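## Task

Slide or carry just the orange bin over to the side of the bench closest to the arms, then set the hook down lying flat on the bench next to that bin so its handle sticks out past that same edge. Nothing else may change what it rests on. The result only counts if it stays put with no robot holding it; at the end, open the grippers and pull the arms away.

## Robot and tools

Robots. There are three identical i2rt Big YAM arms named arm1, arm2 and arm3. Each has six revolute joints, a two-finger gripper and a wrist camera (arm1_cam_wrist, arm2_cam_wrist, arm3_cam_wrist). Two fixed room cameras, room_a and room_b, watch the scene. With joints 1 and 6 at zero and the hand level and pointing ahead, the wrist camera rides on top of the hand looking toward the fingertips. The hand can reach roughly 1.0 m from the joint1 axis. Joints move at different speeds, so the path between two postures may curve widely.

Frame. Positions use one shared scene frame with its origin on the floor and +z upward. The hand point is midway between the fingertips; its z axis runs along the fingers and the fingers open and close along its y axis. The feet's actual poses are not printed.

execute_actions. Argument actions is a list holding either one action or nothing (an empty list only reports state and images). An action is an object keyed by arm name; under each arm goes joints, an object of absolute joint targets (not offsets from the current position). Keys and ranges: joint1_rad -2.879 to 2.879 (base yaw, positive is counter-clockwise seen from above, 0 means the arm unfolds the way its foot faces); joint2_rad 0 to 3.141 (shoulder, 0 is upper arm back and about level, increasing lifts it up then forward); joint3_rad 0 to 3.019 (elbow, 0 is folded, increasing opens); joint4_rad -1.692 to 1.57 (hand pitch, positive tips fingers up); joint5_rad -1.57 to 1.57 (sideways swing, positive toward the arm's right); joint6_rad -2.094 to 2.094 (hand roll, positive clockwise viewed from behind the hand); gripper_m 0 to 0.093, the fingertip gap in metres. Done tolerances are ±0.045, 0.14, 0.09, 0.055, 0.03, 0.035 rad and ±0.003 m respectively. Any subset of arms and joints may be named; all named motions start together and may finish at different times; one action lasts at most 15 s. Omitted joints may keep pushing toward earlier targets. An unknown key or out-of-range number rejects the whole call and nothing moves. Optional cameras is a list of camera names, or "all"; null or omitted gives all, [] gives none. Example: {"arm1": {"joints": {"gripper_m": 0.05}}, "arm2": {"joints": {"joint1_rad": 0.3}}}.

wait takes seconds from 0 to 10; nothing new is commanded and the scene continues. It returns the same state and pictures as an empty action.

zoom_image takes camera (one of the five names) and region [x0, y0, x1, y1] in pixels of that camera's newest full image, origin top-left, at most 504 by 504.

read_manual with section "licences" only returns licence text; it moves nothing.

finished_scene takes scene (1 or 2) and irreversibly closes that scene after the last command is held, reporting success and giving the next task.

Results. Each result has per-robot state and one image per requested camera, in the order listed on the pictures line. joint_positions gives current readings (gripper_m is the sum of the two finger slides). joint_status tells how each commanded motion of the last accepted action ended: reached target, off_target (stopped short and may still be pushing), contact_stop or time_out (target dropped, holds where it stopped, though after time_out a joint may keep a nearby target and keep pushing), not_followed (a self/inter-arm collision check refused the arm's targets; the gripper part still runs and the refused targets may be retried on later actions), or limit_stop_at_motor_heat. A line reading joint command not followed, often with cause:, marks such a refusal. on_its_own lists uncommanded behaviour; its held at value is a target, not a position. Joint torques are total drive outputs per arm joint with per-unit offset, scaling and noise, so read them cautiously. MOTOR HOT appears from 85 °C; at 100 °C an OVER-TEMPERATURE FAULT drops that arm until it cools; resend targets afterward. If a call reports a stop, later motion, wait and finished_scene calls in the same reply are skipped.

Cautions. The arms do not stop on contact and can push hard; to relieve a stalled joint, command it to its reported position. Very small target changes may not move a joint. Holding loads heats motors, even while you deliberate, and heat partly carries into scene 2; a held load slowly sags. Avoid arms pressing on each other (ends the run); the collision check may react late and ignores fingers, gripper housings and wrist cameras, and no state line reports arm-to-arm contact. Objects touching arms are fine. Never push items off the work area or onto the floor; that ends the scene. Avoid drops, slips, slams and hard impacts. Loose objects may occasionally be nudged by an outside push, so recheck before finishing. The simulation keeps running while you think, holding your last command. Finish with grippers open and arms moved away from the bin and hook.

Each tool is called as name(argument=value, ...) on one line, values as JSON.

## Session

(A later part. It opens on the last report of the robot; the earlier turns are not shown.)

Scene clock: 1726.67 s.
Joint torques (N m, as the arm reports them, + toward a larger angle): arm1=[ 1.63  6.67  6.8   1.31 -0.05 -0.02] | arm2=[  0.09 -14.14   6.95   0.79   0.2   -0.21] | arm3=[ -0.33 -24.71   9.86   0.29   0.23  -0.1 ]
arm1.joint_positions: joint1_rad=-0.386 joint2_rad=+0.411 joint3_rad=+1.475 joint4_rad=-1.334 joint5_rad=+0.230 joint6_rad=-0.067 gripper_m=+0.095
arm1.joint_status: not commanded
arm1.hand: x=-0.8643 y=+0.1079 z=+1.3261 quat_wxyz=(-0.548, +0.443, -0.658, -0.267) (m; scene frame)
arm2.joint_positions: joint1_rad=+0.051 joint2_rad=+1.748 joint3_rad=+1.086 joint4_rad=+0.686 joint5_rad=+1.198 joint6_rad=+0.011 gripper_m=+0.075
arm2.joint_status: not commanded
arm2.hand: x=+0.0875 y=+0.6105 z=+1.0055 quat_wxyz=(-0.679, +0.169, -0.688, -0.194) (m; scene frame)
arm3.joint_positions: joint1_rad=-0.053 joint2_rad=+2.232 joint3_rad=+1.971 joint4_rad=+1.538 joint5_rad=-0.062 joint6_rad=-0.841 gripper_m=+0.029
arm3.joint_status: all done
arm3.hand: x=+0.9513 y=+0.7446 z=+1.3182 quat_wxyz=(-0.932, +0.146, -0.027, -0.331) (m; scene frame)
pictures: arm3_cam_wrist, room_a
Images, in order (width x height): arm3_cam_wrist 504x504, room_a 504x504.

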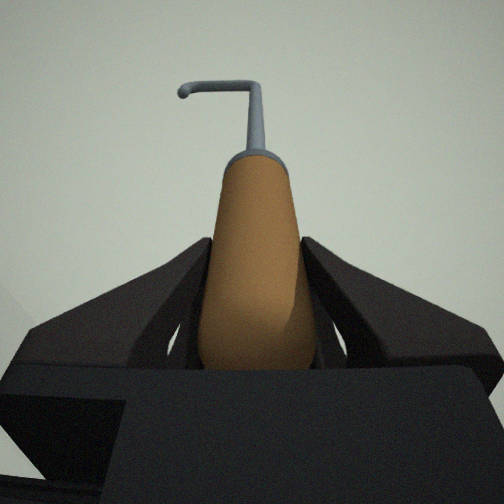

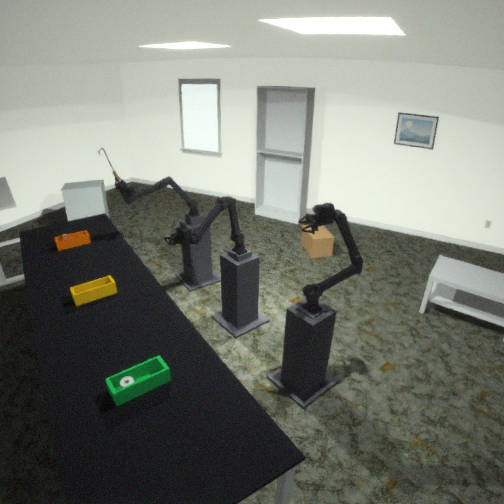

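execute_actions(actions=[{"arm3": {"joints": {"joint2_rad": 2.10, "joint3_rad": 1.49, "joint4_rad": 0.77, "joint6_rad": -1.58}}}], cameras=["arm3_cam_wrist", "arm2_cam_wrist"])

Scene clock: 1738.27 s.
Joint torques (N m, as the arm reports them, + toward a larger angle): arm1=[ 1.77  7.18  6.83  1.37 -0.05  0.01] | arm2=[  0.02 -14.03   6.96   0.82   0.2   -0.21] | arm3=[ -1.9  -24.91  10.71   2.55   0.02  -0.01]
arm1.joint_positions: joint1_rad=-0.386 joint2_rad=+0.411 joint3_rad=+1.475 joint4_rad=-1.334 joint5_rad=+0.230 joint6_rad=-0.067 gripper_m=+0.095
arm1.joint_status: not commanded
arm1.hand: x=-0.8643 y=+0.1079 z=+1.3261 quat_wxyz=(-0.548, +0.443, -0.658, -0.267) (m; scene frame)
arm2.joint_positions: joint1_rad=+0.051 joint2_rad=+1.748 joint3_rad=+1.086 joint4_rad=+0.686 joint5_rad=+1.198 joint6_rad=+0.011 gripper_m=+0.075
arm2.joint_status: not commanded
arm2.hand: x=+0.0875 y=+0.6105 z=+1.0055 quat_wxyz=(-0.679, +0.169, -0.688, -0.194) (m; scene frame)
arm3.joint_positions: joint1_rad=-0.053 joint2_rad=+2.166 joint3_rad=+1.440 joint4_rad=+0.741 joint5_rad=-0.060 joint6_rad=-1.570 gripper_m=+0.030
arm3.joint_status: all done
arm3.hand: x=+0.9563 y=+0.8185 z=+0.9498 quat_wxyz=(-0.713, +0.701, +0.001, +0.000) (m; scene frame)
pictures: arm2_cam_wrist, arm3_cam_wrist
Images, in order (width x height): arm2_cam_wrist 504x504, arm3_cam_wrist 504x504.

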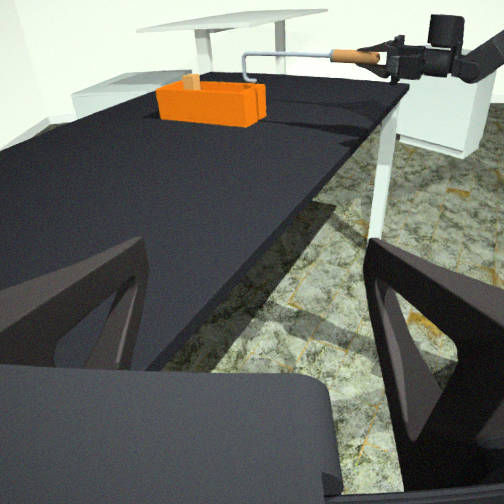

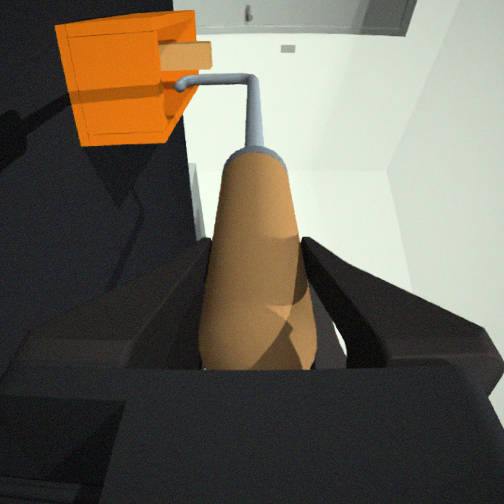

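zoom_image(camera="arm2_cam_wrist", region=[150, 30, 330, 140])

zoom_image(camera="arm3_cam_wrist", region=[40, 0, 300, 170])

Region (150, 30, 330, 140) of arm2_cam_wrist's 504x504 image, scaled by 2.800, with more detail than that image has.

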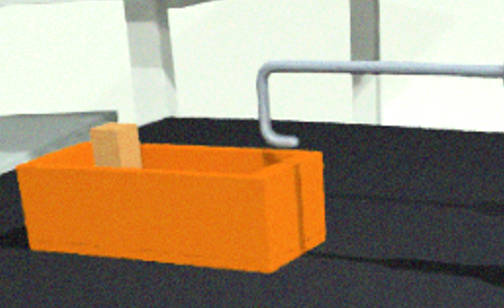

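Region (40, 0, 300, 170) of arm3_cam_wrist's 504x504 image, scaled by 1.938, with more detail than that image has; it fills the top 330 rows of this view, and the rest is white.

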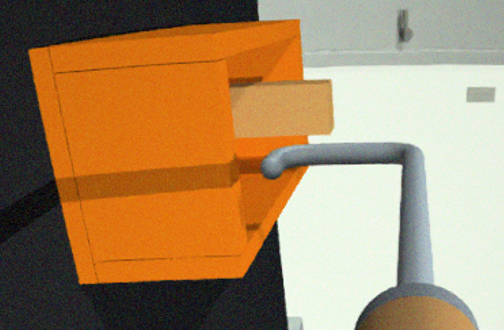

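execute_actions(actions=[{"arm3": {"joints": {"joint2_rad": 2.20, "joint3_rad": 1.635}}}], cameras=["arm3_cam_wrist", "arm2_cam_wrist"])

zoom_image(camera="arm2_cam_wrist", region=[150, 30, 330, 140])

Scene clock: 1777.13 s.
Joint torques (N m, as the arm reports them, + toward a larger angle): arm1=[ 1.55  7.13  6.78  1.3  -0.04  0.  ] | arm2=[ -0.02 -14.14   6.93   0.82   0.19  -0.21] | arm3=[ -0.72 -22.5   13.81   2.47   0.06   0.  ]
arm1.joint_positions: joint1_rad=-0.386 joint2_rad=+0.411 joint3_rad=+1.475 joint4_rad=-1.334 joint5_rad=+0.230 joint6_rad=-0.067 gripper_m=+0.095
arm1.joint_status: not commanded
arm1.hand: x=-0.8643 y=+0.1079 z=+1.3261 quat_wxyz=(-0.548, +0.443, -0.658, -0.267) (m; scene frame)
arm2.joint_positions: joint1_rad=+0.051 joint2_rad=+1.748 joint3_rad=+1.086 joint4_rad=+0.686 joint5_rad=+1.198 joint6_rad=+0.011 gripper_m=+0.075
arm2.joint_status: not commanded
arm2.hand: x=+0.0875 y=+0.6105 z=+1.0055 quat_wxyz=(-0.679, +0.169, -0.688, -0.194) (m; scene frame)
arm3.joint_positions: joint1_rad=-0.053 joint2_rad=+2.225 joint3_rad=+1.542 joint4_rad=+0.741 joint5_rad=-0.060 joint6_rad=-1.571 gripper_m=+0.030
arm3.joint_status: joint3_rad time_out (moved +0.103 of +0.195); the others done
arm3.on_its_own: joint3_rad reads +1.542 and still pushes toward +1.635 since a time_out
arm3.hand: x=+0.9578 y=+0.8447 z=+0.9562 quat_wxyz=(-0.728, +0.686, +0.002, +0.001) (m; scene frame)
pictures: arm2_cam_wrist, arm3_cam_wrist
Images, in order (width x height): arm2_cam_wrist 504x504, arm3_cam_wrist 504x504.

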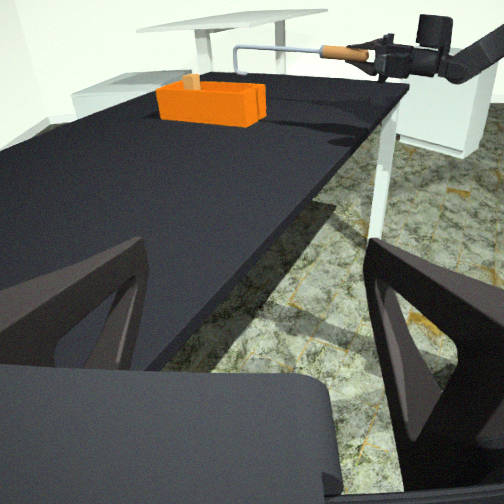

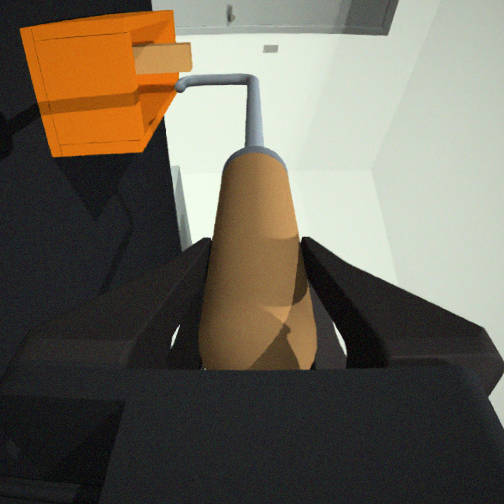

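Region (150, 30, 330, 140) of arm2_cam_wrist's 504x504 image, scaled by 2.800, with more detail than that image has.

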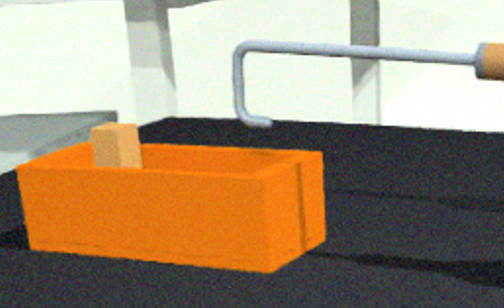

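execute_actions(actions=[{"arm3": {"joints": {"joint2_rad": 2.277, "joint3_rad": 1.61}}}], cameras=["arm3_cam_wrist", "arm2_cam_wrist"])

zoom_image(camera="arm2_cam_wrist", region=[150, 30, 330, 140])

Scene clock: 1790.90 s.
Joint torques (N m, as the arm reports them, + toward a larger angle): arm1=[ 1.62  6.75  6.84  1.34 -0.06 -0.01] | arm2=[  0.15 -14.15   6.96   0.81   0.2   -0.21] | arm3=[ -0.86 -24.33  11.66   2.56   0.01   0.  ]
arm1.joint_positions: joint1_rad=-0.386 joint2_rad=+0.411 joint3_rad=+1.475 joint4_rad=-1.334 joint5_rad=+0.230 joint6_rad=-0.067 gripper_m=+0.095
arm1.joint_status: not commanded
arm1.hand: x=-0.8643 y=+0.1079 z=+1.3261 quat_wxyz=(-0.548, +0.443, -0.658, -0.267) (m; scene frame)
arm2.joint_positions: joint1_rad=+0.051 joint2_rad=+1.748 joint3_rad=+1.086 joint4_rad=+0.686 joint5_rad=+1.198 joint6_rad=+0.011 gripper_m=+0.075
arm2.joint_status: not commanded
arm2.hand: x=+0.0875 y=+0.6105 z=+1.0055 quat_wxyz=(-0.679, +0.169, -0.688, -0.194) (m; scene frame)
arm3.joint_positions: joint1_rad=-0.053 joint2_rad=+2.319 joint3_rad=+1.543 joint4_rad=+0.738 joint5_rad=-0.060 joint6_rad=-1.571 gripper_m=+0.030
arm3.joint_status: all done
arm3.hand: x=+0.9579 y=+0.8443 z=+0.8783 quat_wxyz=(-0.694, +0.720, +0.001, -0.001) (m; scene frame)
pictures: arm2_cam_wrist, arm3_cam_wrist
Images, in order (width x height): arm2_cam_wrist 504x504, arm3_cam_wrist 504x504.

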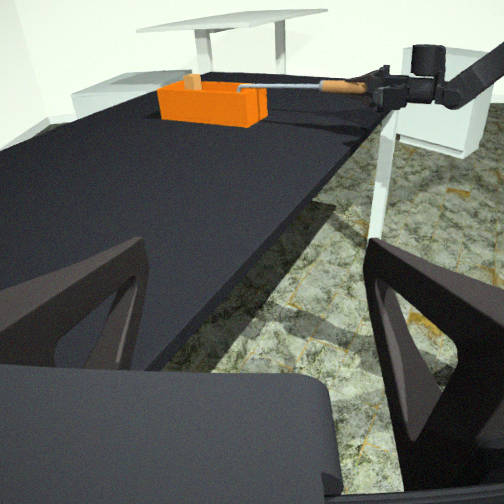

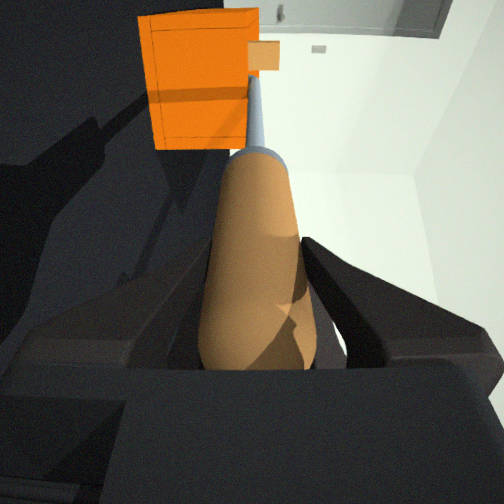

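Region (150, 30, 330, 140) of arm2_cam_wrist's 504x504 image, scaled by 2.800, with more detail than that image has.

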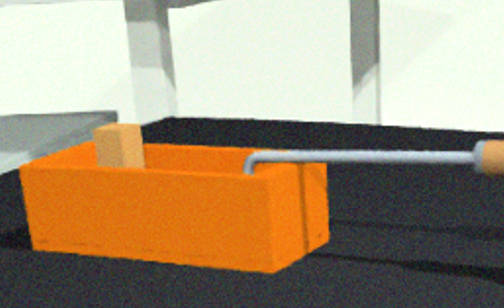

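execute_actions(actions=[{"arm3": {"joints": {"joint2_rad": 2.18, "joint3_rad": 1.42, "joint4_rad": 0.87}}}], cameras=["arm3_cam_wrist", "arm2_cam_wrist"])

zoom_image(camera="arm2_cam_wrist", region=[150, 30, 400, 170])

Scene clock: 1851.10 s.
Joint torques (N m, as the arm reports them, + toward a larger angle): arm1=[ 1.52  7.27  6.79  1.39 -0.05 -0.01] | arm2=[ -0.01 -14.15   6.95   0.8    0.2   -0.21] | arm3=[ -0.64 -24.36   7.79   3.66   0.02   0.  ]
arm1.joint_positions: joint1_rad=-0.386 joint2_rad=+0.411 joint3_rad=+1.475 joint4_rad=-1.334 joint5_rad=+0.230 joint6_rad=-0.067 gripper_m=+0.095
arm1.joint_status: not commanded
arm1.hand: x=-0.8643 y=+0.1079 z=+1.3261 quat_wxyz=(-0.548, +0.443, -0.658, -0.267) (m; scene frame)
arm2.joint_positions: joint1_rad=+0.051 joint2_rad=+1.748 joint3_rad=+1.086 joint4_rad=+0.686 joint5_rad=+1.198 joint6_rad=+0.011 gripper_m=+0.075
arm2.joint_status: not commanded
arm2.hand: x=+0.0875 y=+0.6105 z=+1.0055 quat_wxyz=(-0.679, +0.169, -0.688, -0.194) (m; scene frame)
arm3.joint_positions: joint1_rad=-0.053 joint2_rad=+2.240 joint3_rad=+1.404 joint4_rad=+0.808 joint5_rad=-0.060 joint6_rad=-1.571 gripper_m=+0.030
arm3.joint_status: joint4_rad time_out (moved +0.070 of +0.132); the others done
arm3.on_its_own: joint4_rad reads +0.808 and still pushes toward +0.870 since a time_out
arm3.hand: x=+0.9558 y=+0.8088 z=+0.8893 quat_wxyz=(-0.698, +0.716, +0.001, -0.001) (m; scene frame)
pictures: arm2_cam_wrist, arm3_cam_wrist
Images, in order (width x height): arm2_cam_wrist 504x504, arm3_cam_wrist 504x504.

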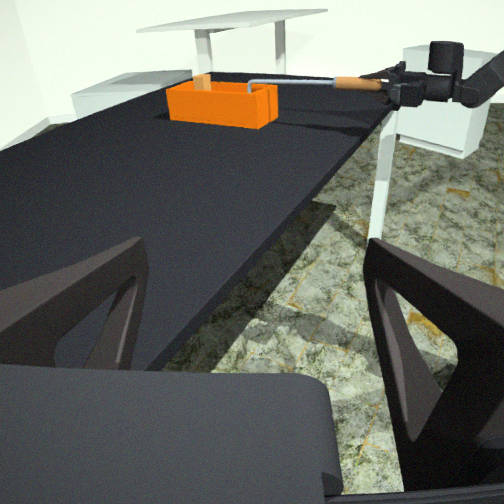

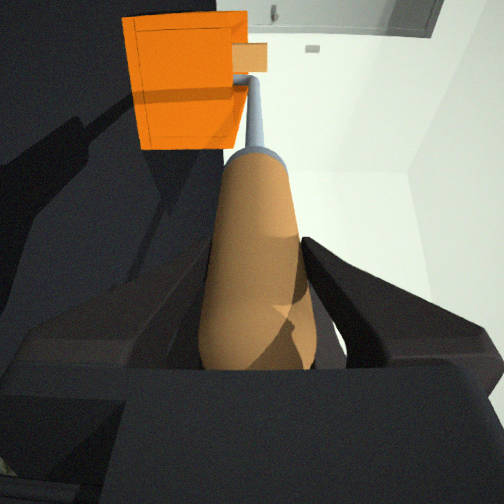

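Region (150, 30, 400, 170) of arm2_cam_wrist's 504x504 image, scaled by 2.016, with more detail than that image has; it fills the top 282 rows of this view, and the rest is white.

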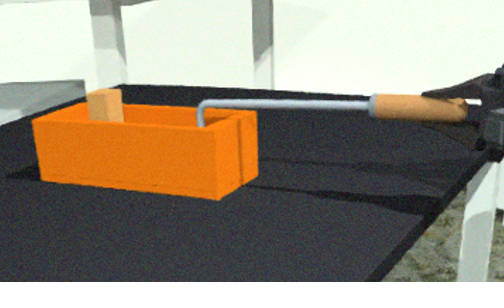

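execute_actions(actions=[{"arm3": {"joints": {"joint1_rad": -0.07, "joint2_rad": 2.086, "joint3_rad": 1.15, "joint4_rad": 1.005, "joint5_rad": -0.072}}}], cameras=["arm3_cam_wrist", "arm2_cam_wrist"])

zoom_image(camera="arm2_cam_wrist", region=[150, 30, 400, 170])

Scene clock: 1868.03 s.
Joint torques (N m, as the arm reports them, + toward a larger angle): arm1=[ 1.39  6.99  6.81  1.29 -0.05 -0.02] | arm2=[  0.08 -14.14   6.95   0.82   0.2   -0.22] | arm3=[ -1.44 -20.59   7.03   3.3   -0.1    0.  ]
arm1.joint_positions: joint1_rad=-0.386 joint2_rad=+0.411 joint3_rad=+1.475 joint4_rad=-1.334 joint5_rad=+0.230 joint6_rad=-0.067 gripper_m=+0.095
arm1.joint_status: not commanded
arm1.hand: x=-0.8643 y=+0.1079 z=+1.3261 quat_wxyz=(-0.548, +0.443, -0.658, -0.267) (m; scene frame)
arm2.joint_positions: joint1_rad=+0.051 joint2_rad=+1.748 joint3_rad=+1.086 joint4_rad=+0.686 joint5_rad=+1.198 joint6_rad=+0.011 gripper_m=+0.075
arm2.joint_status: not commanded
arm2.hand: x=+0.0875 y=+0.6105 z=+1.0055 quat_wxyz=(-0.679, +0.169, -0.688, -0.194) (m; scene frame)
arm3.joint_positions: joint1_rad=-0.061 joint2_rad=+2.130 joint3_rad=+1.131 joint4_rad=+0.953 joint5_rad=-0.069 joint6_rad=-1.572 gripper_m=+0.030
arm3.joint_status: all done
arm3.hand: x=+0.9562 y=+0.7293 z=+0.8765 quat_wxyz=(-0.691, +0.723, +0.000, -0.001) (m; scene frame)
pictures: arm2_cam_wrist, arm3_cam_wrist
Images, in order (width x height): arm2_cam_wrist 504x504, arm3_cam_wrist 504x504.

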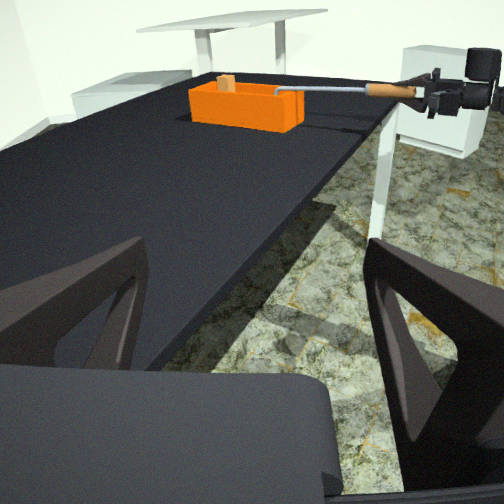

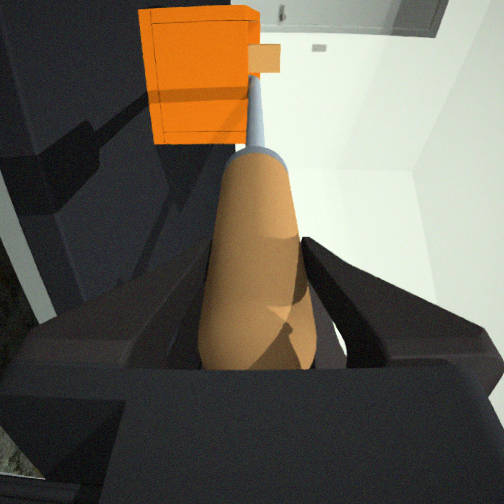

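Region (150, 30, 400, 170) of arm2_cam_wrist's 504x504 image, scaled by 2.016, with more detail than that image has; it fills the top 282 rows of this view, and the rest is white.

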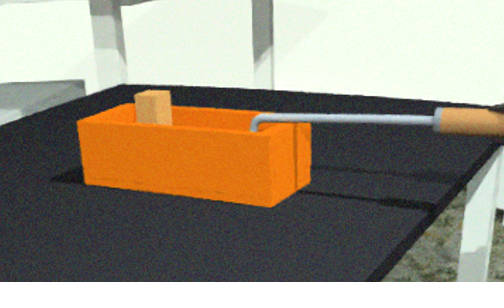

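execute_actions(actions=[{"arm3": {"joints": {"joint1_rad": -0.084, "joint2_rad": 1.965, "joint3_rad": 0.869, "joint4_rad": 1.164, "joint5_rad": -0.0855}}}], cameras=["arm3_cam_wrist", "arm2_cam_wrist"])

zoom_image(camera="arm2_cam_wrist", region=[200, 40, 450, 200])

Scene clock: 1878.57 s.
Joint torques (N m, as the arm reports them, + toward a larger angle): arm1=[ 1.6   7.14  6.81  1.39 -0.05 -0.02] | arm2=[  0.   -14.12   6.95   0.81   0.2   -0.21] | arm3=[ -1.3  -17.32   5.99   3.42  -0.09   0.  ]
arm1.joint_positions: joint1_rad=-0.386 joint2_rad=+0.411 joint3_rad=+1.475 joint4_rad=-1.334 joint5_rad=+0.230 joint6_rad=-0.067 gripper_m=+0.095
arm1.joint_status: not commanded
arm1.hand: x=-0.8643 y=+0.1079 z=+1.3261 quat_wxyz=(-0.548, +0.443, -0.658, -0.267) (m; scene frame)
arm2.joint_positions: joint1_rad=+0.051 joint2_rad=+1.748 joint3_rad=+1.086 joint4_rad=+0.686 joint5_rad=+1.198 joint6_rad=+0.011 gripper_m=+0.075
arm2.joint_status: not commanded
arm2.hand: x=+0.0875 y=+0.6105 z=+1.0055 quat_wxyz=(-0.679, +0.169, -0.688, -0.194) (m; scene frame)
arm3.joint_positions: joint1_rad=-0.077 joint2_rad=+2.003 joint3_rad=+0.850 joint4_rad=+1.109 joint5_rad=-0.083 joint6_rad=-1.572 gripper_m=+0.030
arm3.joint_status: joint4_rad time_out (moved +0.155 of +0.211); the others done
arm3.on_its_own: joint4_rad reads +1.109 and still pushes toward +1.164 since a time_out
arm3.hand: x=+0.9580 y=+0.6390 z=+0.8793 quat_wxyz=(-0.692, +0.722, +0.000, -0.001) (m; scene frame)
pictures: arm2_cam_wrist, arm3_cam_wrist
Images, in order (width x height): arm2_cam_wrist 504x504, arm3_cam_wrist 504x504.

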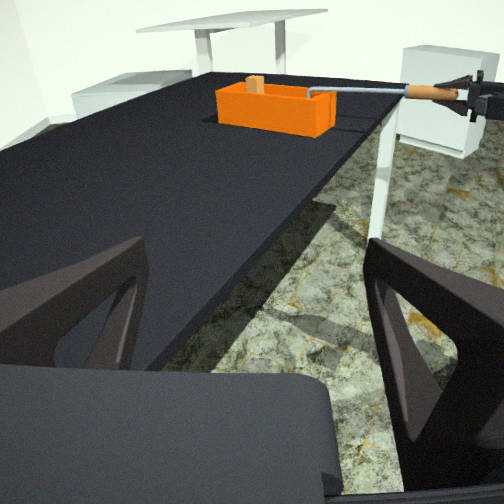

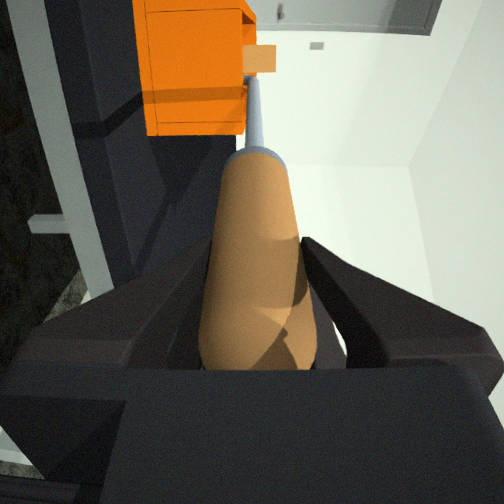

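Region (200, 40, 450, 200) of arm2_cam_wrist's 504x504 image, scaled by 2.016, with more detail than that image has; it fills the top 323 rows of this view, and the rest is white.

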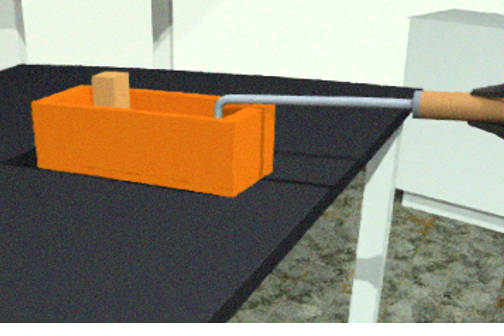

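execute_actions(actions=[{"arm3": {"joints": {"joint3_rad": 0.925, "joint4_rad": 1.15, "joint5_rad": -0.15}}}], cameras=["arm3_cam_wrist", "arm2_cam_wrist"])

zoom_image(camera="arm2_cam_wrist", region=[200, 40, 450, 200])

Scene clock: 1898.73 s.
Joint torques (N m, as the arm reports them, + toward a larger angle): arm1=[ 1.78  6.71  6.86  1.4  -0.04 -0.01] | arm2=[  0.13 -14.14   6.93   0.8    0.2   -0.21] | arm3=[ -0.46 -16.53   9.33   2.84   0.     0.  ]
arm1.joint_positions: joint1_rad=-0.386 joint2_rad=+0.411 joint3_rad=+1.475 joint4_rad=-1.334 joint5_rad=+0.230 joint6_rad=-0.067 gripper_m=+0.095
arm1.joint_status: not commanded
arm1.hand: x=-0.8643 y=+0.1079 z=+1.3261 quat_wxyz=(-0.548, +0.443, -0.658, -0.267) (m; scene frame)
arm2.joint_positions: joint1_rad=+0.051 joint2_rad=+1.748 joint3_rad=+1.086 joint4_rad=+0.686 joint5_rad=+1.198 joint6_rad=+0.011 gripper_m=+0.075
arm2.joint_status: not commanded
arm2.hand: x=+0.0875 y=+0.6105 z=+1.0055 quat_wxyz=(-0.679, +0.169, -0.688, -0.194) (m; scene frame)
arm3.joint_positions: joint1_rad=-0.078 joint2_rad=+2.003 joint3_rad=+0.857 joint4_rad=+1.109 joint5_rad=-0.150 joint6_rad=-1.572 gripper_m=+0.030
arm3.joint_status: all done
arm3.hand: x=+0.9475 y=+0.6413 z=+0.8824 quat_wxyz=(-0.694, +0.719, +0.023, -0.024) (m; scene frame)
pictures: arm2_cam_wrist, arm3_cam_wrist
Images, in order (width x height): arm2_cam_wrist 504x504, arm3_cam_wrist 504x504.

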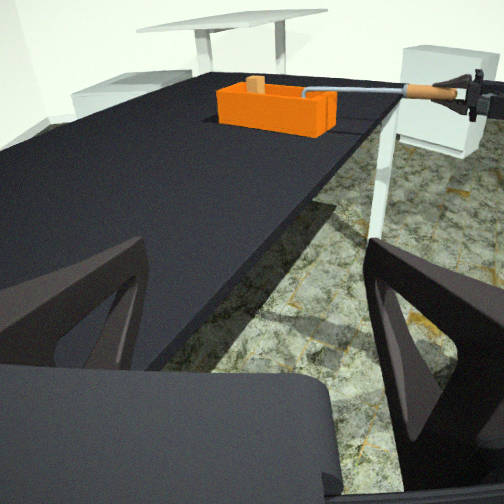

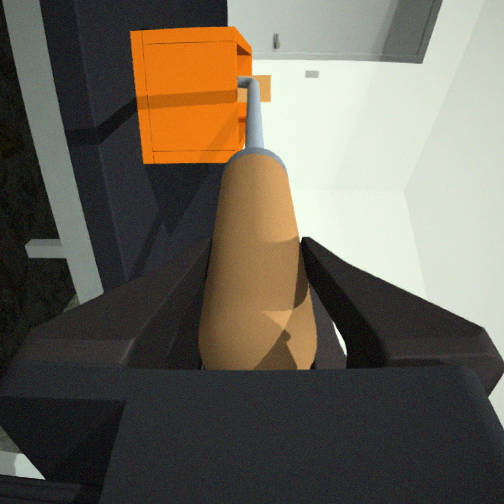

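Region (200, 40, 450, 200) of arm2_cam_wrist's 504x504 image, scaled by 2.016, with more detail than that image has; it fills the top 323 rows of this view, and the rest is white.

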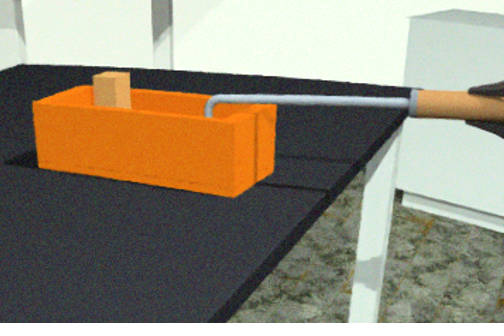

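execute_actions(actions=[{"arm3": {"joints": {"joint1_rad": -0.095, "joint2_rad": 1.908, "joint3_rad": 0.695, "joint4_rad": 1.26, "joint5_rad": -0.164}}}], cameras=["arm3_cam_wrist", "arm2_cam_wrist"])

zoom_image(camera="arm2_cam_wrist", region=[200, 40, 450, 200])

Scene clock: 1919.90 s.
Joint torques (N m, as the arm reports them, + toward a larger angle): arm1=[ 1.53  6.99  6.75  1.34 -0.06  0.  ] | arm2=[  0.02 -14.15   6.97   0.79   0.19  -0.21] | arm3=[ -1.42 -15.13   5.09   3.13  -0.09   0.01]
arm1.joint_positions: joint1_rad=-0.386 joint2_rad=+0.411 joint3_rad=+1.475 joint4_rad=-1.334 joint5_rad=+0.230 joint6_rad=-0.067 gripper_m=+0.095
arm1.joint_status: not commanded
arm1.hand: x=-0.8643 y=+0.1079 z=+1.3261 quat_wxyz=(-0.548, +0.443, -0.658, -0.267) (m; scene frame)
arm2.joint_positions: joint1_rad=+0.051 joint2_rad=+1.748 joint3_rad=+1.086 joint4_rad=+0.686 joint5_rad=+1.198 joint6_rad=+0.011 gripper_m=+0.075
arm2.joint_status: not commanded
arm2.hand: x=+0.0875 y=+0.6105 z=+1.0055 quat_wxyz=(-0.679, +0.169, -0.688, -0.194) (m; scene frame)
arm3.joint_positions: joint1_rad=-0.088 joint2_rad=+1.943 joint3_rad=+0.677 joint4_rad=+1.212 joint5_rad=-0.162 joint6_rad=-1.572 gripper_m=+0.030
arm3.joint_status: all done
arm3.hand: x=+0.9461 y=+0.5787 z=+0.8742 quat_wxyz=(-0.688, +0.725, +0.022, -0.026) (m; scene frame)
pictures: arm2_cam_wrist, arm3_cam_wrist
Images, in order (width x height): arm2_cam_wrist 504x504, arm3_cam_wrist 504x504.

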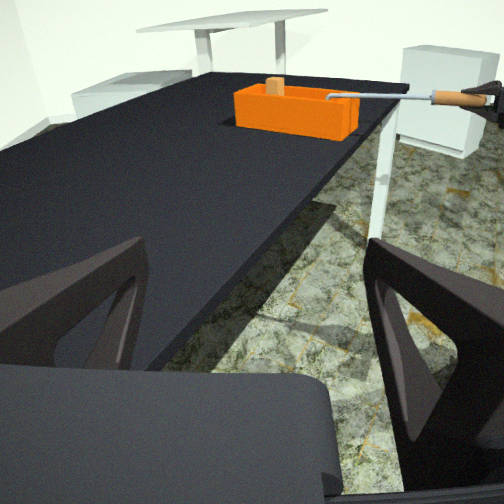

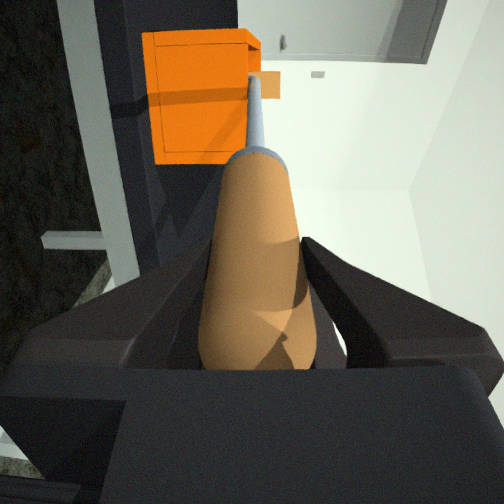

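Region (200, 40, 450, 200) of arm2_cam_wrist's 504x504 image, scaled by 2.016, with more detail than that image has; it fills the top 323 rows of this view, and the rest is white.

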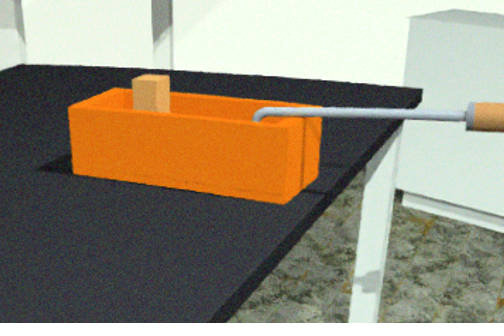

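zoom_image(camera="arm2_cam_wrist", region=[310, 80, 410, 180])

zoom_image(camera="arm3_cam_wrist", region=[50, 0, 290, 240])

Region (310, 80, 410, 180) of arm2_cam_wrist's 504x504 image, scaled by 5.040, with more detail than that image has.

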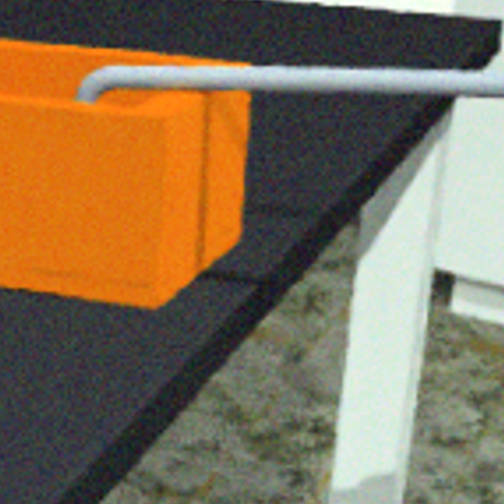

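Region (50, 0, 290, 240) of arm3_cam_wrist's 504x504 image, scaled by 2.100, with more detail than that image has.

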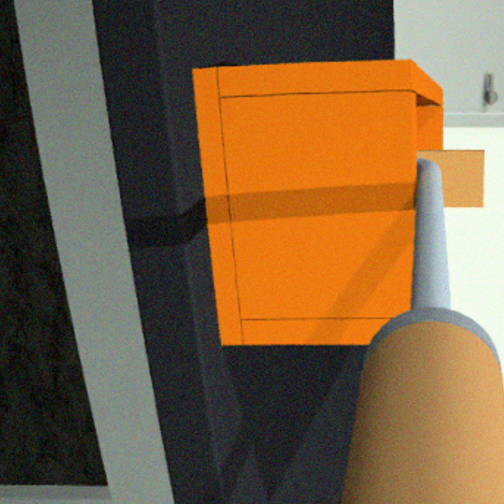

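execute_actions(actions=[{"arm3": {"joints": {"joint1_rad": -0.099, "joint2_rad": 1.890, "joint3_rad": 0.647, "joint4_rad": 1.29, "joint5_rad": -0.168}}}], cameras=["arm3_cam_wrist", "arm2_cam_wrist"])

zoom_image(camera="arm2_cam_wrist", region=[310, 80, 410, 180])

Scene clock: 1937.27 s.
Joint torques (N m, as the arm reports them, + toward a larger angle): arm1=[ 1.55  7.03  6.87  1.27 -0.07  0.  ] | arm2=[  0.07 -14.07   6.96   0.78   0.19  -0.2 ] | arm3=[ -1.55 -15.28   4.16   3.24  -0.18   0.01]
arm1.joint_positions: joint1_rad=-0.386 joint2_rad=+0.411 joint3_rad=+1.475 joint4_rad=-1.334 joint5_rad=+0.230 joint6_rad=-0.067 gripper_m=+0.095
arm1.joint_status: not commanded
arm1.hand: x=-0.8643 y=+0.1079 z=+1.3261 quat_wxyz=(-0.548, +0.443, -0.658, -0.267) (m; scene frame)
arm2.joint_positions: joint1_rad=+0.051 joint2_rad=+1.748 joint3_rad=+1.086 joint4_rad=+0.686 joint5_rad=+1.198 joint6_rad=+0.011 gripper_m=+0.075
arm2.joint_status: not commanded
arm2.hand: x=+0.0875 y=+0.6105 z=+1.0055 quat_wxyz=(-0.679, +0.169, -0.688, -0.194) (m; scene frame)
arm3.joint_positions: joint1_rad=-0.089 joint2_rad=+1.934 joint3_rad=+0.641 joint4_rad=+1.240 joint5_rad=-0.163 joint6_rad=-1.572 gripper_m=+0.030
arm3.joint_status: all done
arm3.hand: x=+0.9451 y=+0.5658 z=+0.8730 quat_wxyz=(-0.688, +0.725, +0.023, -0.026) (m; scene frame)
pictures: arm2_cam_wrist, arm3_cam_wrist
Images, in order (width x height): arm2_cam_wrist 504x504, arm3_cam_wrist 504x504.

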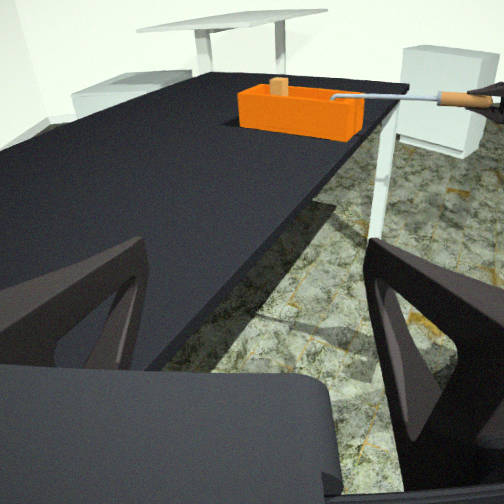

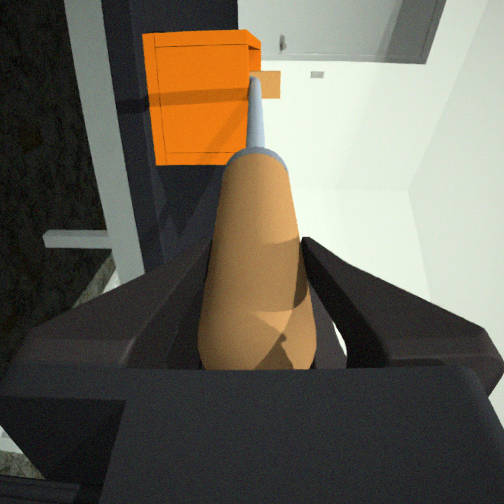

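Region (310, 80, 410, 180) of arm2_cam_wrist's 504x504 image, scaled by 5.040, with more detail than that image has.

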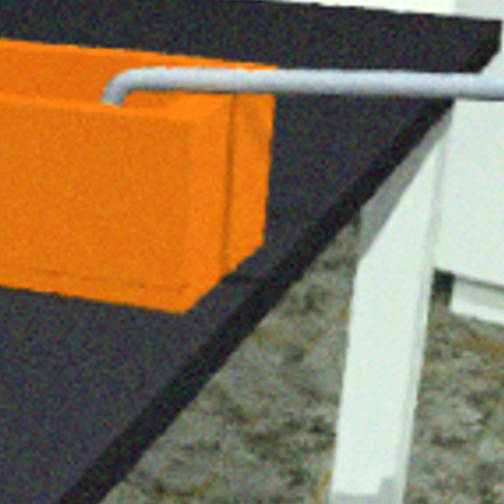

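execute_actions(actions=[{"arm3": {"joints": {"joint2_rad": 1.880, "joint3_rad": 0.617, "joint4_rad": 1.306}}}], cameras=["arm2_cam_wrist"])

zoom_image(camera="arm2_cam_wrist", region=[310, 80, 410, 180])

Scene clock: 1949.60 s.
Joint torques (N m, as the arm reports them, + toward a larger angle): arm1=[ 1.39  7.18  6.79  1.27 -0.04 -0.01] | arm2=[  0.1  -14.13   6.92   0.81   0.2   -0.21] | arm3=[ -1.55 -14.83   3.98   3.21  -0.18   0.01]
arm1.joint_positions: joint1_rad=-0.386 joint2_rad=+0.411 joint3_rad=+1.475 joint4_rad=-1.334 joint5_rad=+0.230 joint6_rad=-0.067 gripper_m=+0.095
arm1.joint_status: not commanded
arm1.hand: x=-0.8643 y=+0.1079 z=+1.3261 quat_wxyz=(-0.548, +0.443, -0.658, -0.267) (m; scene frame)
arm2.joint_positions: joint1_rad=+0.051 joint2_rad=+1.748 joint3_rad=+1.086 joint4_rad=+0.686 joint5_rad=+1.198 joint6_rad=+0.011 gripper_m=+0.075
arm2.joint_status: not commanded
arm2.hand: x=+0.0875 y=+0.6105 z=+1.0055 quat_wxyz=(-0.679, +0.169, -0.688, -0.194) (m; scene frame)
arm3.joint_positions: joint1_rad=-0.089 joint2_rad=+1.923 joint3_rad=+0.611 joint4_rad=+1.256 joint5_rad=-0.163 joint6_rad=-1.572 gripper_m=+0.030
arm3.joint_status: all done
arm3.hand: x=+0.9441 y=+0.5554 z=+0.8730 quat_wxyz=(-0.688, +0.725, +0.023, -0.026) (m; scene frame)
pictures: arm2_cam_wrist
Images, in order (width x height): arm2_cam_wrist 504x504.

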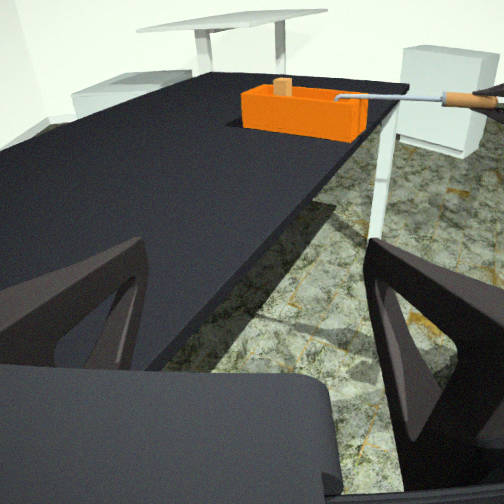

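Region (310, 80, 410, 180) of arm2_cam_wrist's 504x504 image, scaled by 5.040, with more detail than that image has.

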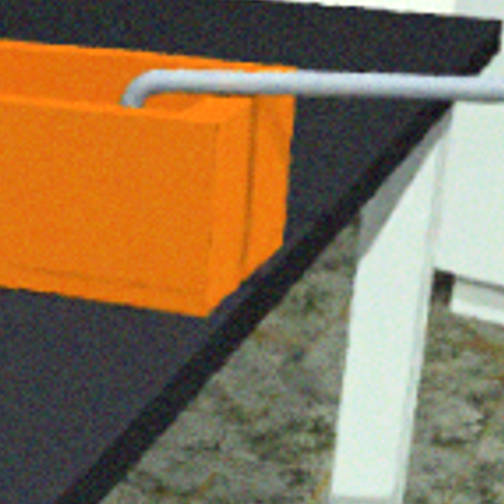

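execute_actions(actions=[])

Scene clock: 1978.90 s.
Joint torques (N m, as the arm reports them, + toward a larger angle): arm1=[ 1.58  7.06  6.82  1.39 -0.05 -0.01] | arm2=[ -0.02 -14.15   6.94   0.82   0.2   -0.21] | arm3=[ -1.53 -14.97   3.97   3.22  -0.19   0.01]
arm1.joint_positions: joint1_rad=-0.386 joint2_rad=+0.411 joint3_rad=+1.475 joint4_rad=-1.334 joint5_rad=+0.230 joint6_rad=-0.067 gripper_m=+0.095
arm1.joint_status: not commanded
arm1.hand: x=-0.8643 y=+0.1079 z=+1.3261 quat_wxyz=(-0.548, +0.443, -0.658, -0.267) (m; scene frame)
arm2.joint_positions: joint1_rad=+0.051 joint2_rad=+1.748 joint3_rad=+1.086 joint4_rad=+0.686 joint5_rad=+1.198 joint6_rad=+0.011 gripper_m=+0.075
arm2.joint_status: not commanded
arm2.hand: x=+0.0875 y=+0.6105 z=+1.0055 quat_wxyz=(-0.679, +0.169, -0.688, -0.194) (m; scene frame)
arm3.joint_positions: joint1_rad=-0.089 joint2_rad=+1.923 joint3_rad=+0.611 joint4_rad=+1.256 joint5_rad=-0.163 joint6_rad=-1.572 gripper_m=+0.030
arm3.joint_status: all done
arm3.hand: x=+0.9441 y=+0.5554 z=+0.8730 quat_wxyz=(-0.688, +0.725, +0.023, -0.026) (m; scene frame)
pictures: arm1_cam_wrist, arm2_cam_wrist, arm3_cam_wrist, room_a, room_b
Images, in order (width x height): arm1_cam_wrist 504x504, arm2_cam_wrist 504x504, arm3_cam_wrist 504x504, room_a 504x504, room_b 504x504.

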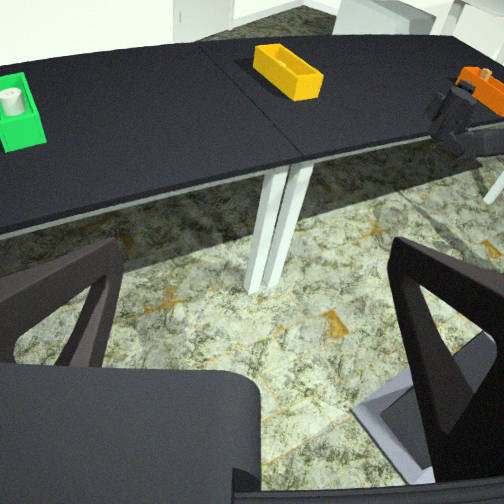

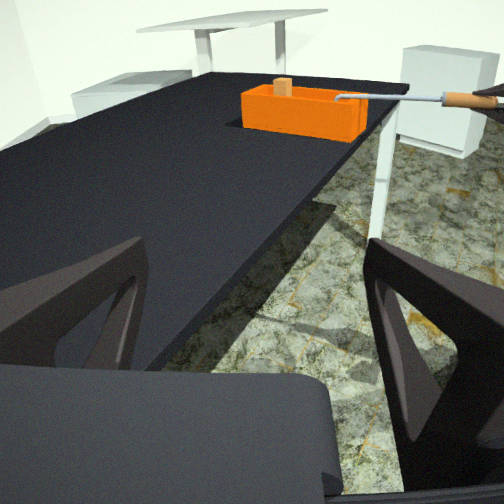

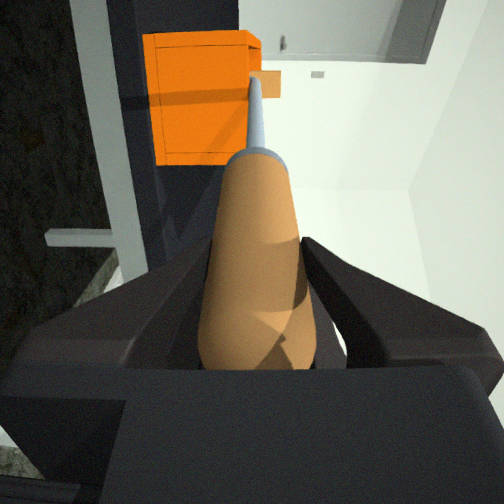

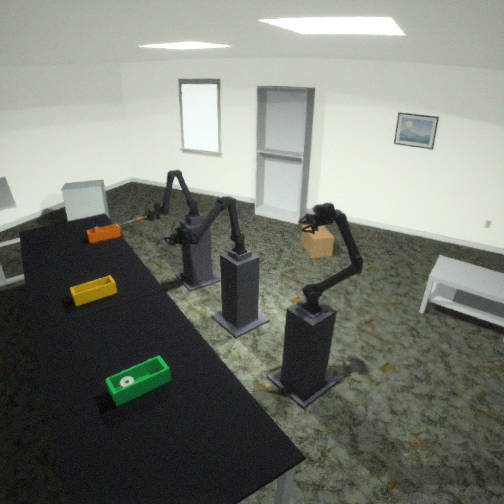

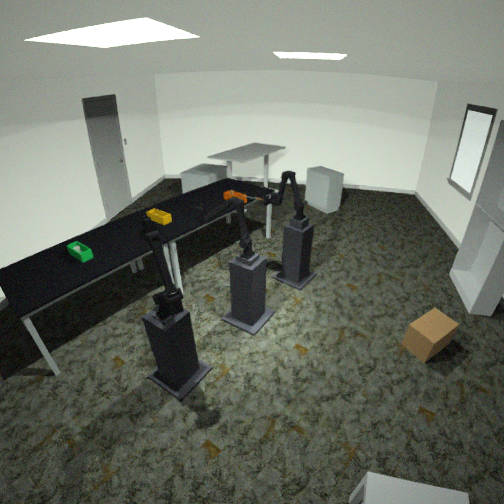

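execute_actions(actions=[{"arm3": {"joints": {"joint2_rad": 1.74, "joint3_rad": 0.69, "joint4_rad": 1.31}}}], cameras=["arm2_cam_wrist", "arm3_cam_wrist"])

Scene clock: 2100.00 s.
Joint torques (N m, as the arm reports them, + toward a larger angle): arm1=[ 1.24  6.9   6.79  1.36 -0.05  0.01] | arm2=[  0.09 -14.11   6.95   0.79   0.19  -0.21] | arm3=[ -1.52 -12.52   8.15   3.08  -0.04   0.01]
arm1.joint_positions: joint1_rad=-0.386 joint2_rad=+0.411 joint3_rad=+1.475 joint4_rad=-1.334 joint5_rad=+0.230 joint6_rad=-0.067 gripper_m=+0.095
arm1.joint_status: not commanded
arm1.hand: x=-0.8643 y=+0.1079 z=+1.3261 quat_wxyz=(-0.548, +0.443, -0.658, -0.267) (m; scene frame)
arm2.joint_positions: joint1_rad=+0.051 joint2_rad=+1.748 joint3_rad=+1.086 joint4_rad=+0.686 joint5_rad=+1.198 joint6_rad=+0.011 gripper_m=+0.075
arm2.joint_status: not commanded
arm2.hand: x=+0.0875 y=+0.6105 z=+1.0055 quat_wxyz=(-0.679, +0.169, -0.688, -0.194) (m; scene frame)
arm3.joint_positions: joint1_rad=-0.089 joint2_rad=+1.764 joint3_rad=+0.641 joint4_rad=+1.263 joint5_rad=-0.166 joint6_rad=-1.572 gripper_m=+0.029
arm3.joint_status: all done
arm3.hand: x=+0.9445 y=+0.5657 z=+0.9719 quat_wxyz=(-0.754, +0.655, +0.032, -0.018) (m; scene frame)
pictures: arm2_cam_wrist, arm3_cam_wrist
Images, in order (width x height): arm2_cam_wrist 504x504, arm3_cam_wrist 504x504.

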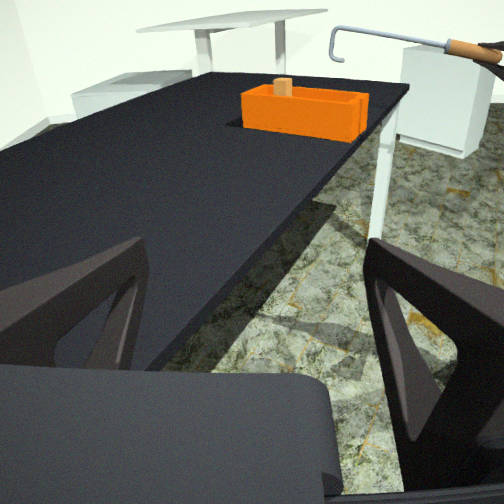

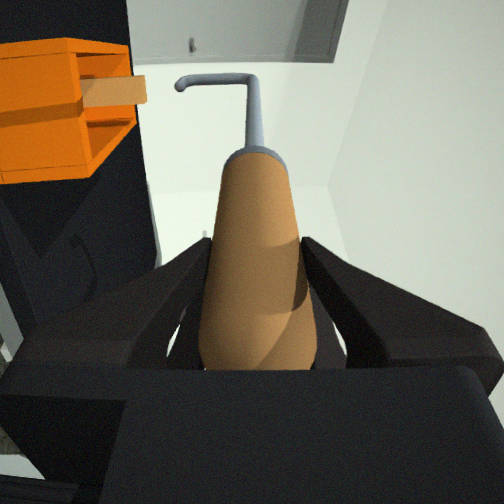

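execute_actions(actions=[{"arm3": {"joints": {"joint1_rad": 0.194, "joint3_rad": 1.42, "joint5_rad": 0.18, "joint6_rad": -1.07}}}], cameras=["arm2_cam_wrist", "arm3_cam_wrist", "room_b"])

Scene clock: 2112.57 s.
Joint torques (N m, as the arm reports them, + toward a larger angle): arm1=[ 1.48  7.11  6.79  1.27 -0.04 -0.01] | arm2=[  0.04 -14.11   6.95   0.79   0.19  -0.21] | arm3=[ -1.19 -17.4   12.85   1.85  -0.22   0.14]
arm1.joint_positions: joint1_rad=-0.386 joint2_rad=+0.411 joint3_rad=+1.475 joint4_rad=-1.334 joint5_rad=+0.230 joint6_rad=-0.067 gripper_m=+0.095
arm1.joint_status: not commanded
arm1.hand: x=-0.8643 y=+0.1079 z=+1.3261 quat_wxyz=(-0.548, +0.443, -0.658, -0.267) (m; scene frame)
arm2.joint_positions: joint1_rad=+0.051 joint2_rad=+1.748 joint3_rad=+1.086 joint4_rad=+0.686 joint5_rad=+1.198 joint6_rad=+0.011 gripper_m=+0.075
arm2.joint_status: not commanded
arm2.hand: x=+0.0875 y=+0.6105 z=+1.0055 quat_wxyz=(-0.679, +0.169, -0.688, -0.194) (m; scene frame)
arm3.joint_positions: joint1_rad=+0.194 joint2_rad=+1.772 joint3_rad=+1.347 joint4_rad=+1.274 joint5_rad=+0.184 joint6_rad=-1.080 gripper_m=+0.029
arm3.joint_status: all done
arm3.hand: x=+0.8235 y=+0.6639 z=+1.3064 quat_wxyz=(-0.890, +0.334, -0.137, -0.280) (m; scene frame)
pictures: arm2_cam_wrist, arm3_cam_wrist, room_b
Images, in order (width x height): arm2_cam_wrist 504x504, arm3_cam_wrist 504x504, room_b 504x504.

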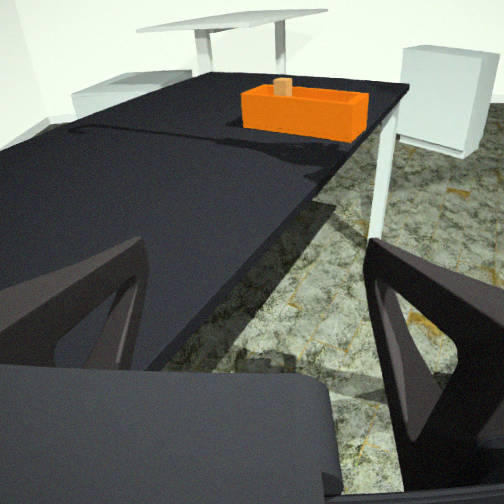

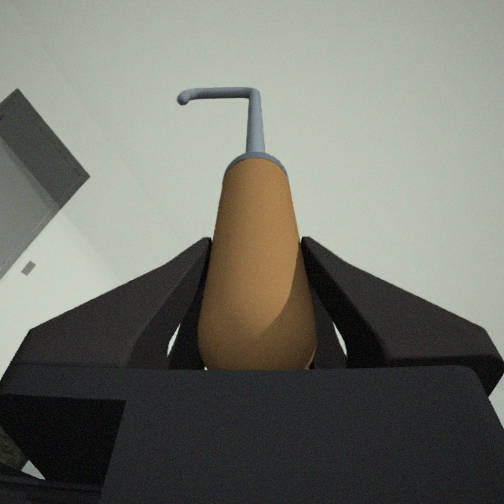

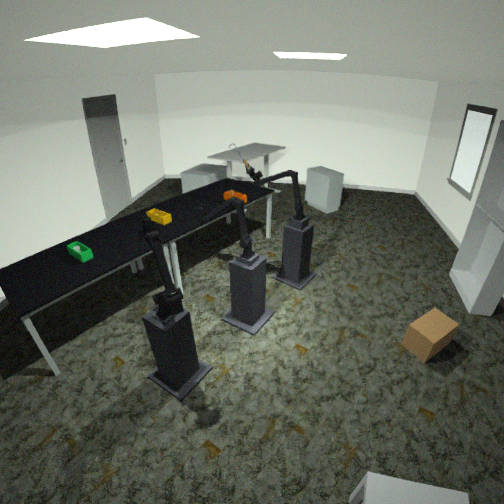

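execute_actions(actions=[{"arm3": {"joints": {"joint2_rad": 2.385, "joint4_rad": 1.27, "joint6_rad": -1.3}}}], cameras=["arm2_cam_wrist", "arm3_cam_wrist"])

Scene clock: 2146.13 s.
Joint torques (N m, as the arm reports them, + toward a larger angle): arm1=[ 1.73  7.    6.82  1.3  -0.03  0.01] | arm2=[  0.07 -14.12   6.95   0.8    0.2   -0.21] | arm3=[ -0.62 -23.92   8.42   2.37   0.    -0.02]
arm1.joint_positions: joint1_rad=-0.386 joint2_rad=+0.411 joint3_rad=+1.475 joint4_rad=-1.334 joint5_rad=+0.230 joint6_rad=-0.067 gripper_m=+0.095
arm1.joint_status: not commanded
arm1.hand: x=-0.8643 y=+0.1079 z=+1.3261 quat_wxyz=(-0.548, +0.443, -0.658, -0.267) (m; scene frame)
arm2.joint_positions: joint1_rad=+0.051 joint2_rad=+1.748 joint3_rad=+1.086 joint4_rad=+0.686 joint5_rad=+1.198 joint6_rad=+0.011 gripper_m=+0.075
arm2.joint_status: not commanded
arm2.hand: x=+0.0875 y=+0.6105 z=+1.0055 quat_wxyz=(-0.679, +0.169, -0.688, -0.194) (m; scene frame)
arm3.joint_positions: joint1_rad=+0.190 joint2_rad=+2.441 joint3_rad=+1.377 joint4_rad=+1.243 joint5_rad=+0.181 joint6_rad=-1.290 gripper_m=+0.029
arm3.joint_status: all done
arm3.hand: x=+0.8063 y=+0.7703 z=+0.8254 quat_wxyz=(-0.758, +0.634, -0.099, -0.120) (m; scene frame)
pictures: arm2_cam_wrist, arm3_cam_wrist
Images, in order (width x height): arm2_cam_wrist 504x504, arm3_cam_wrist 504x504.

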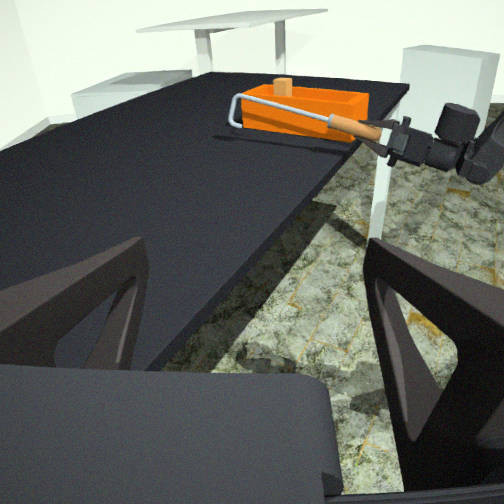

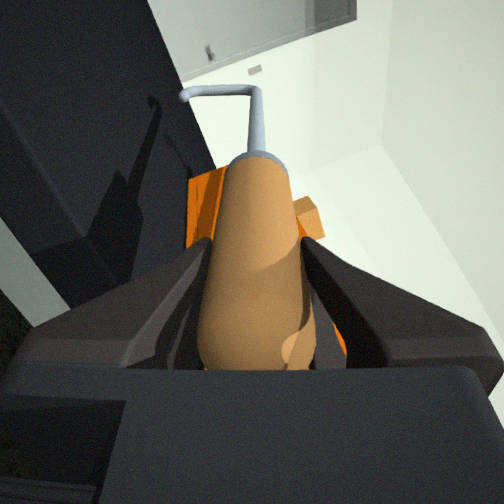

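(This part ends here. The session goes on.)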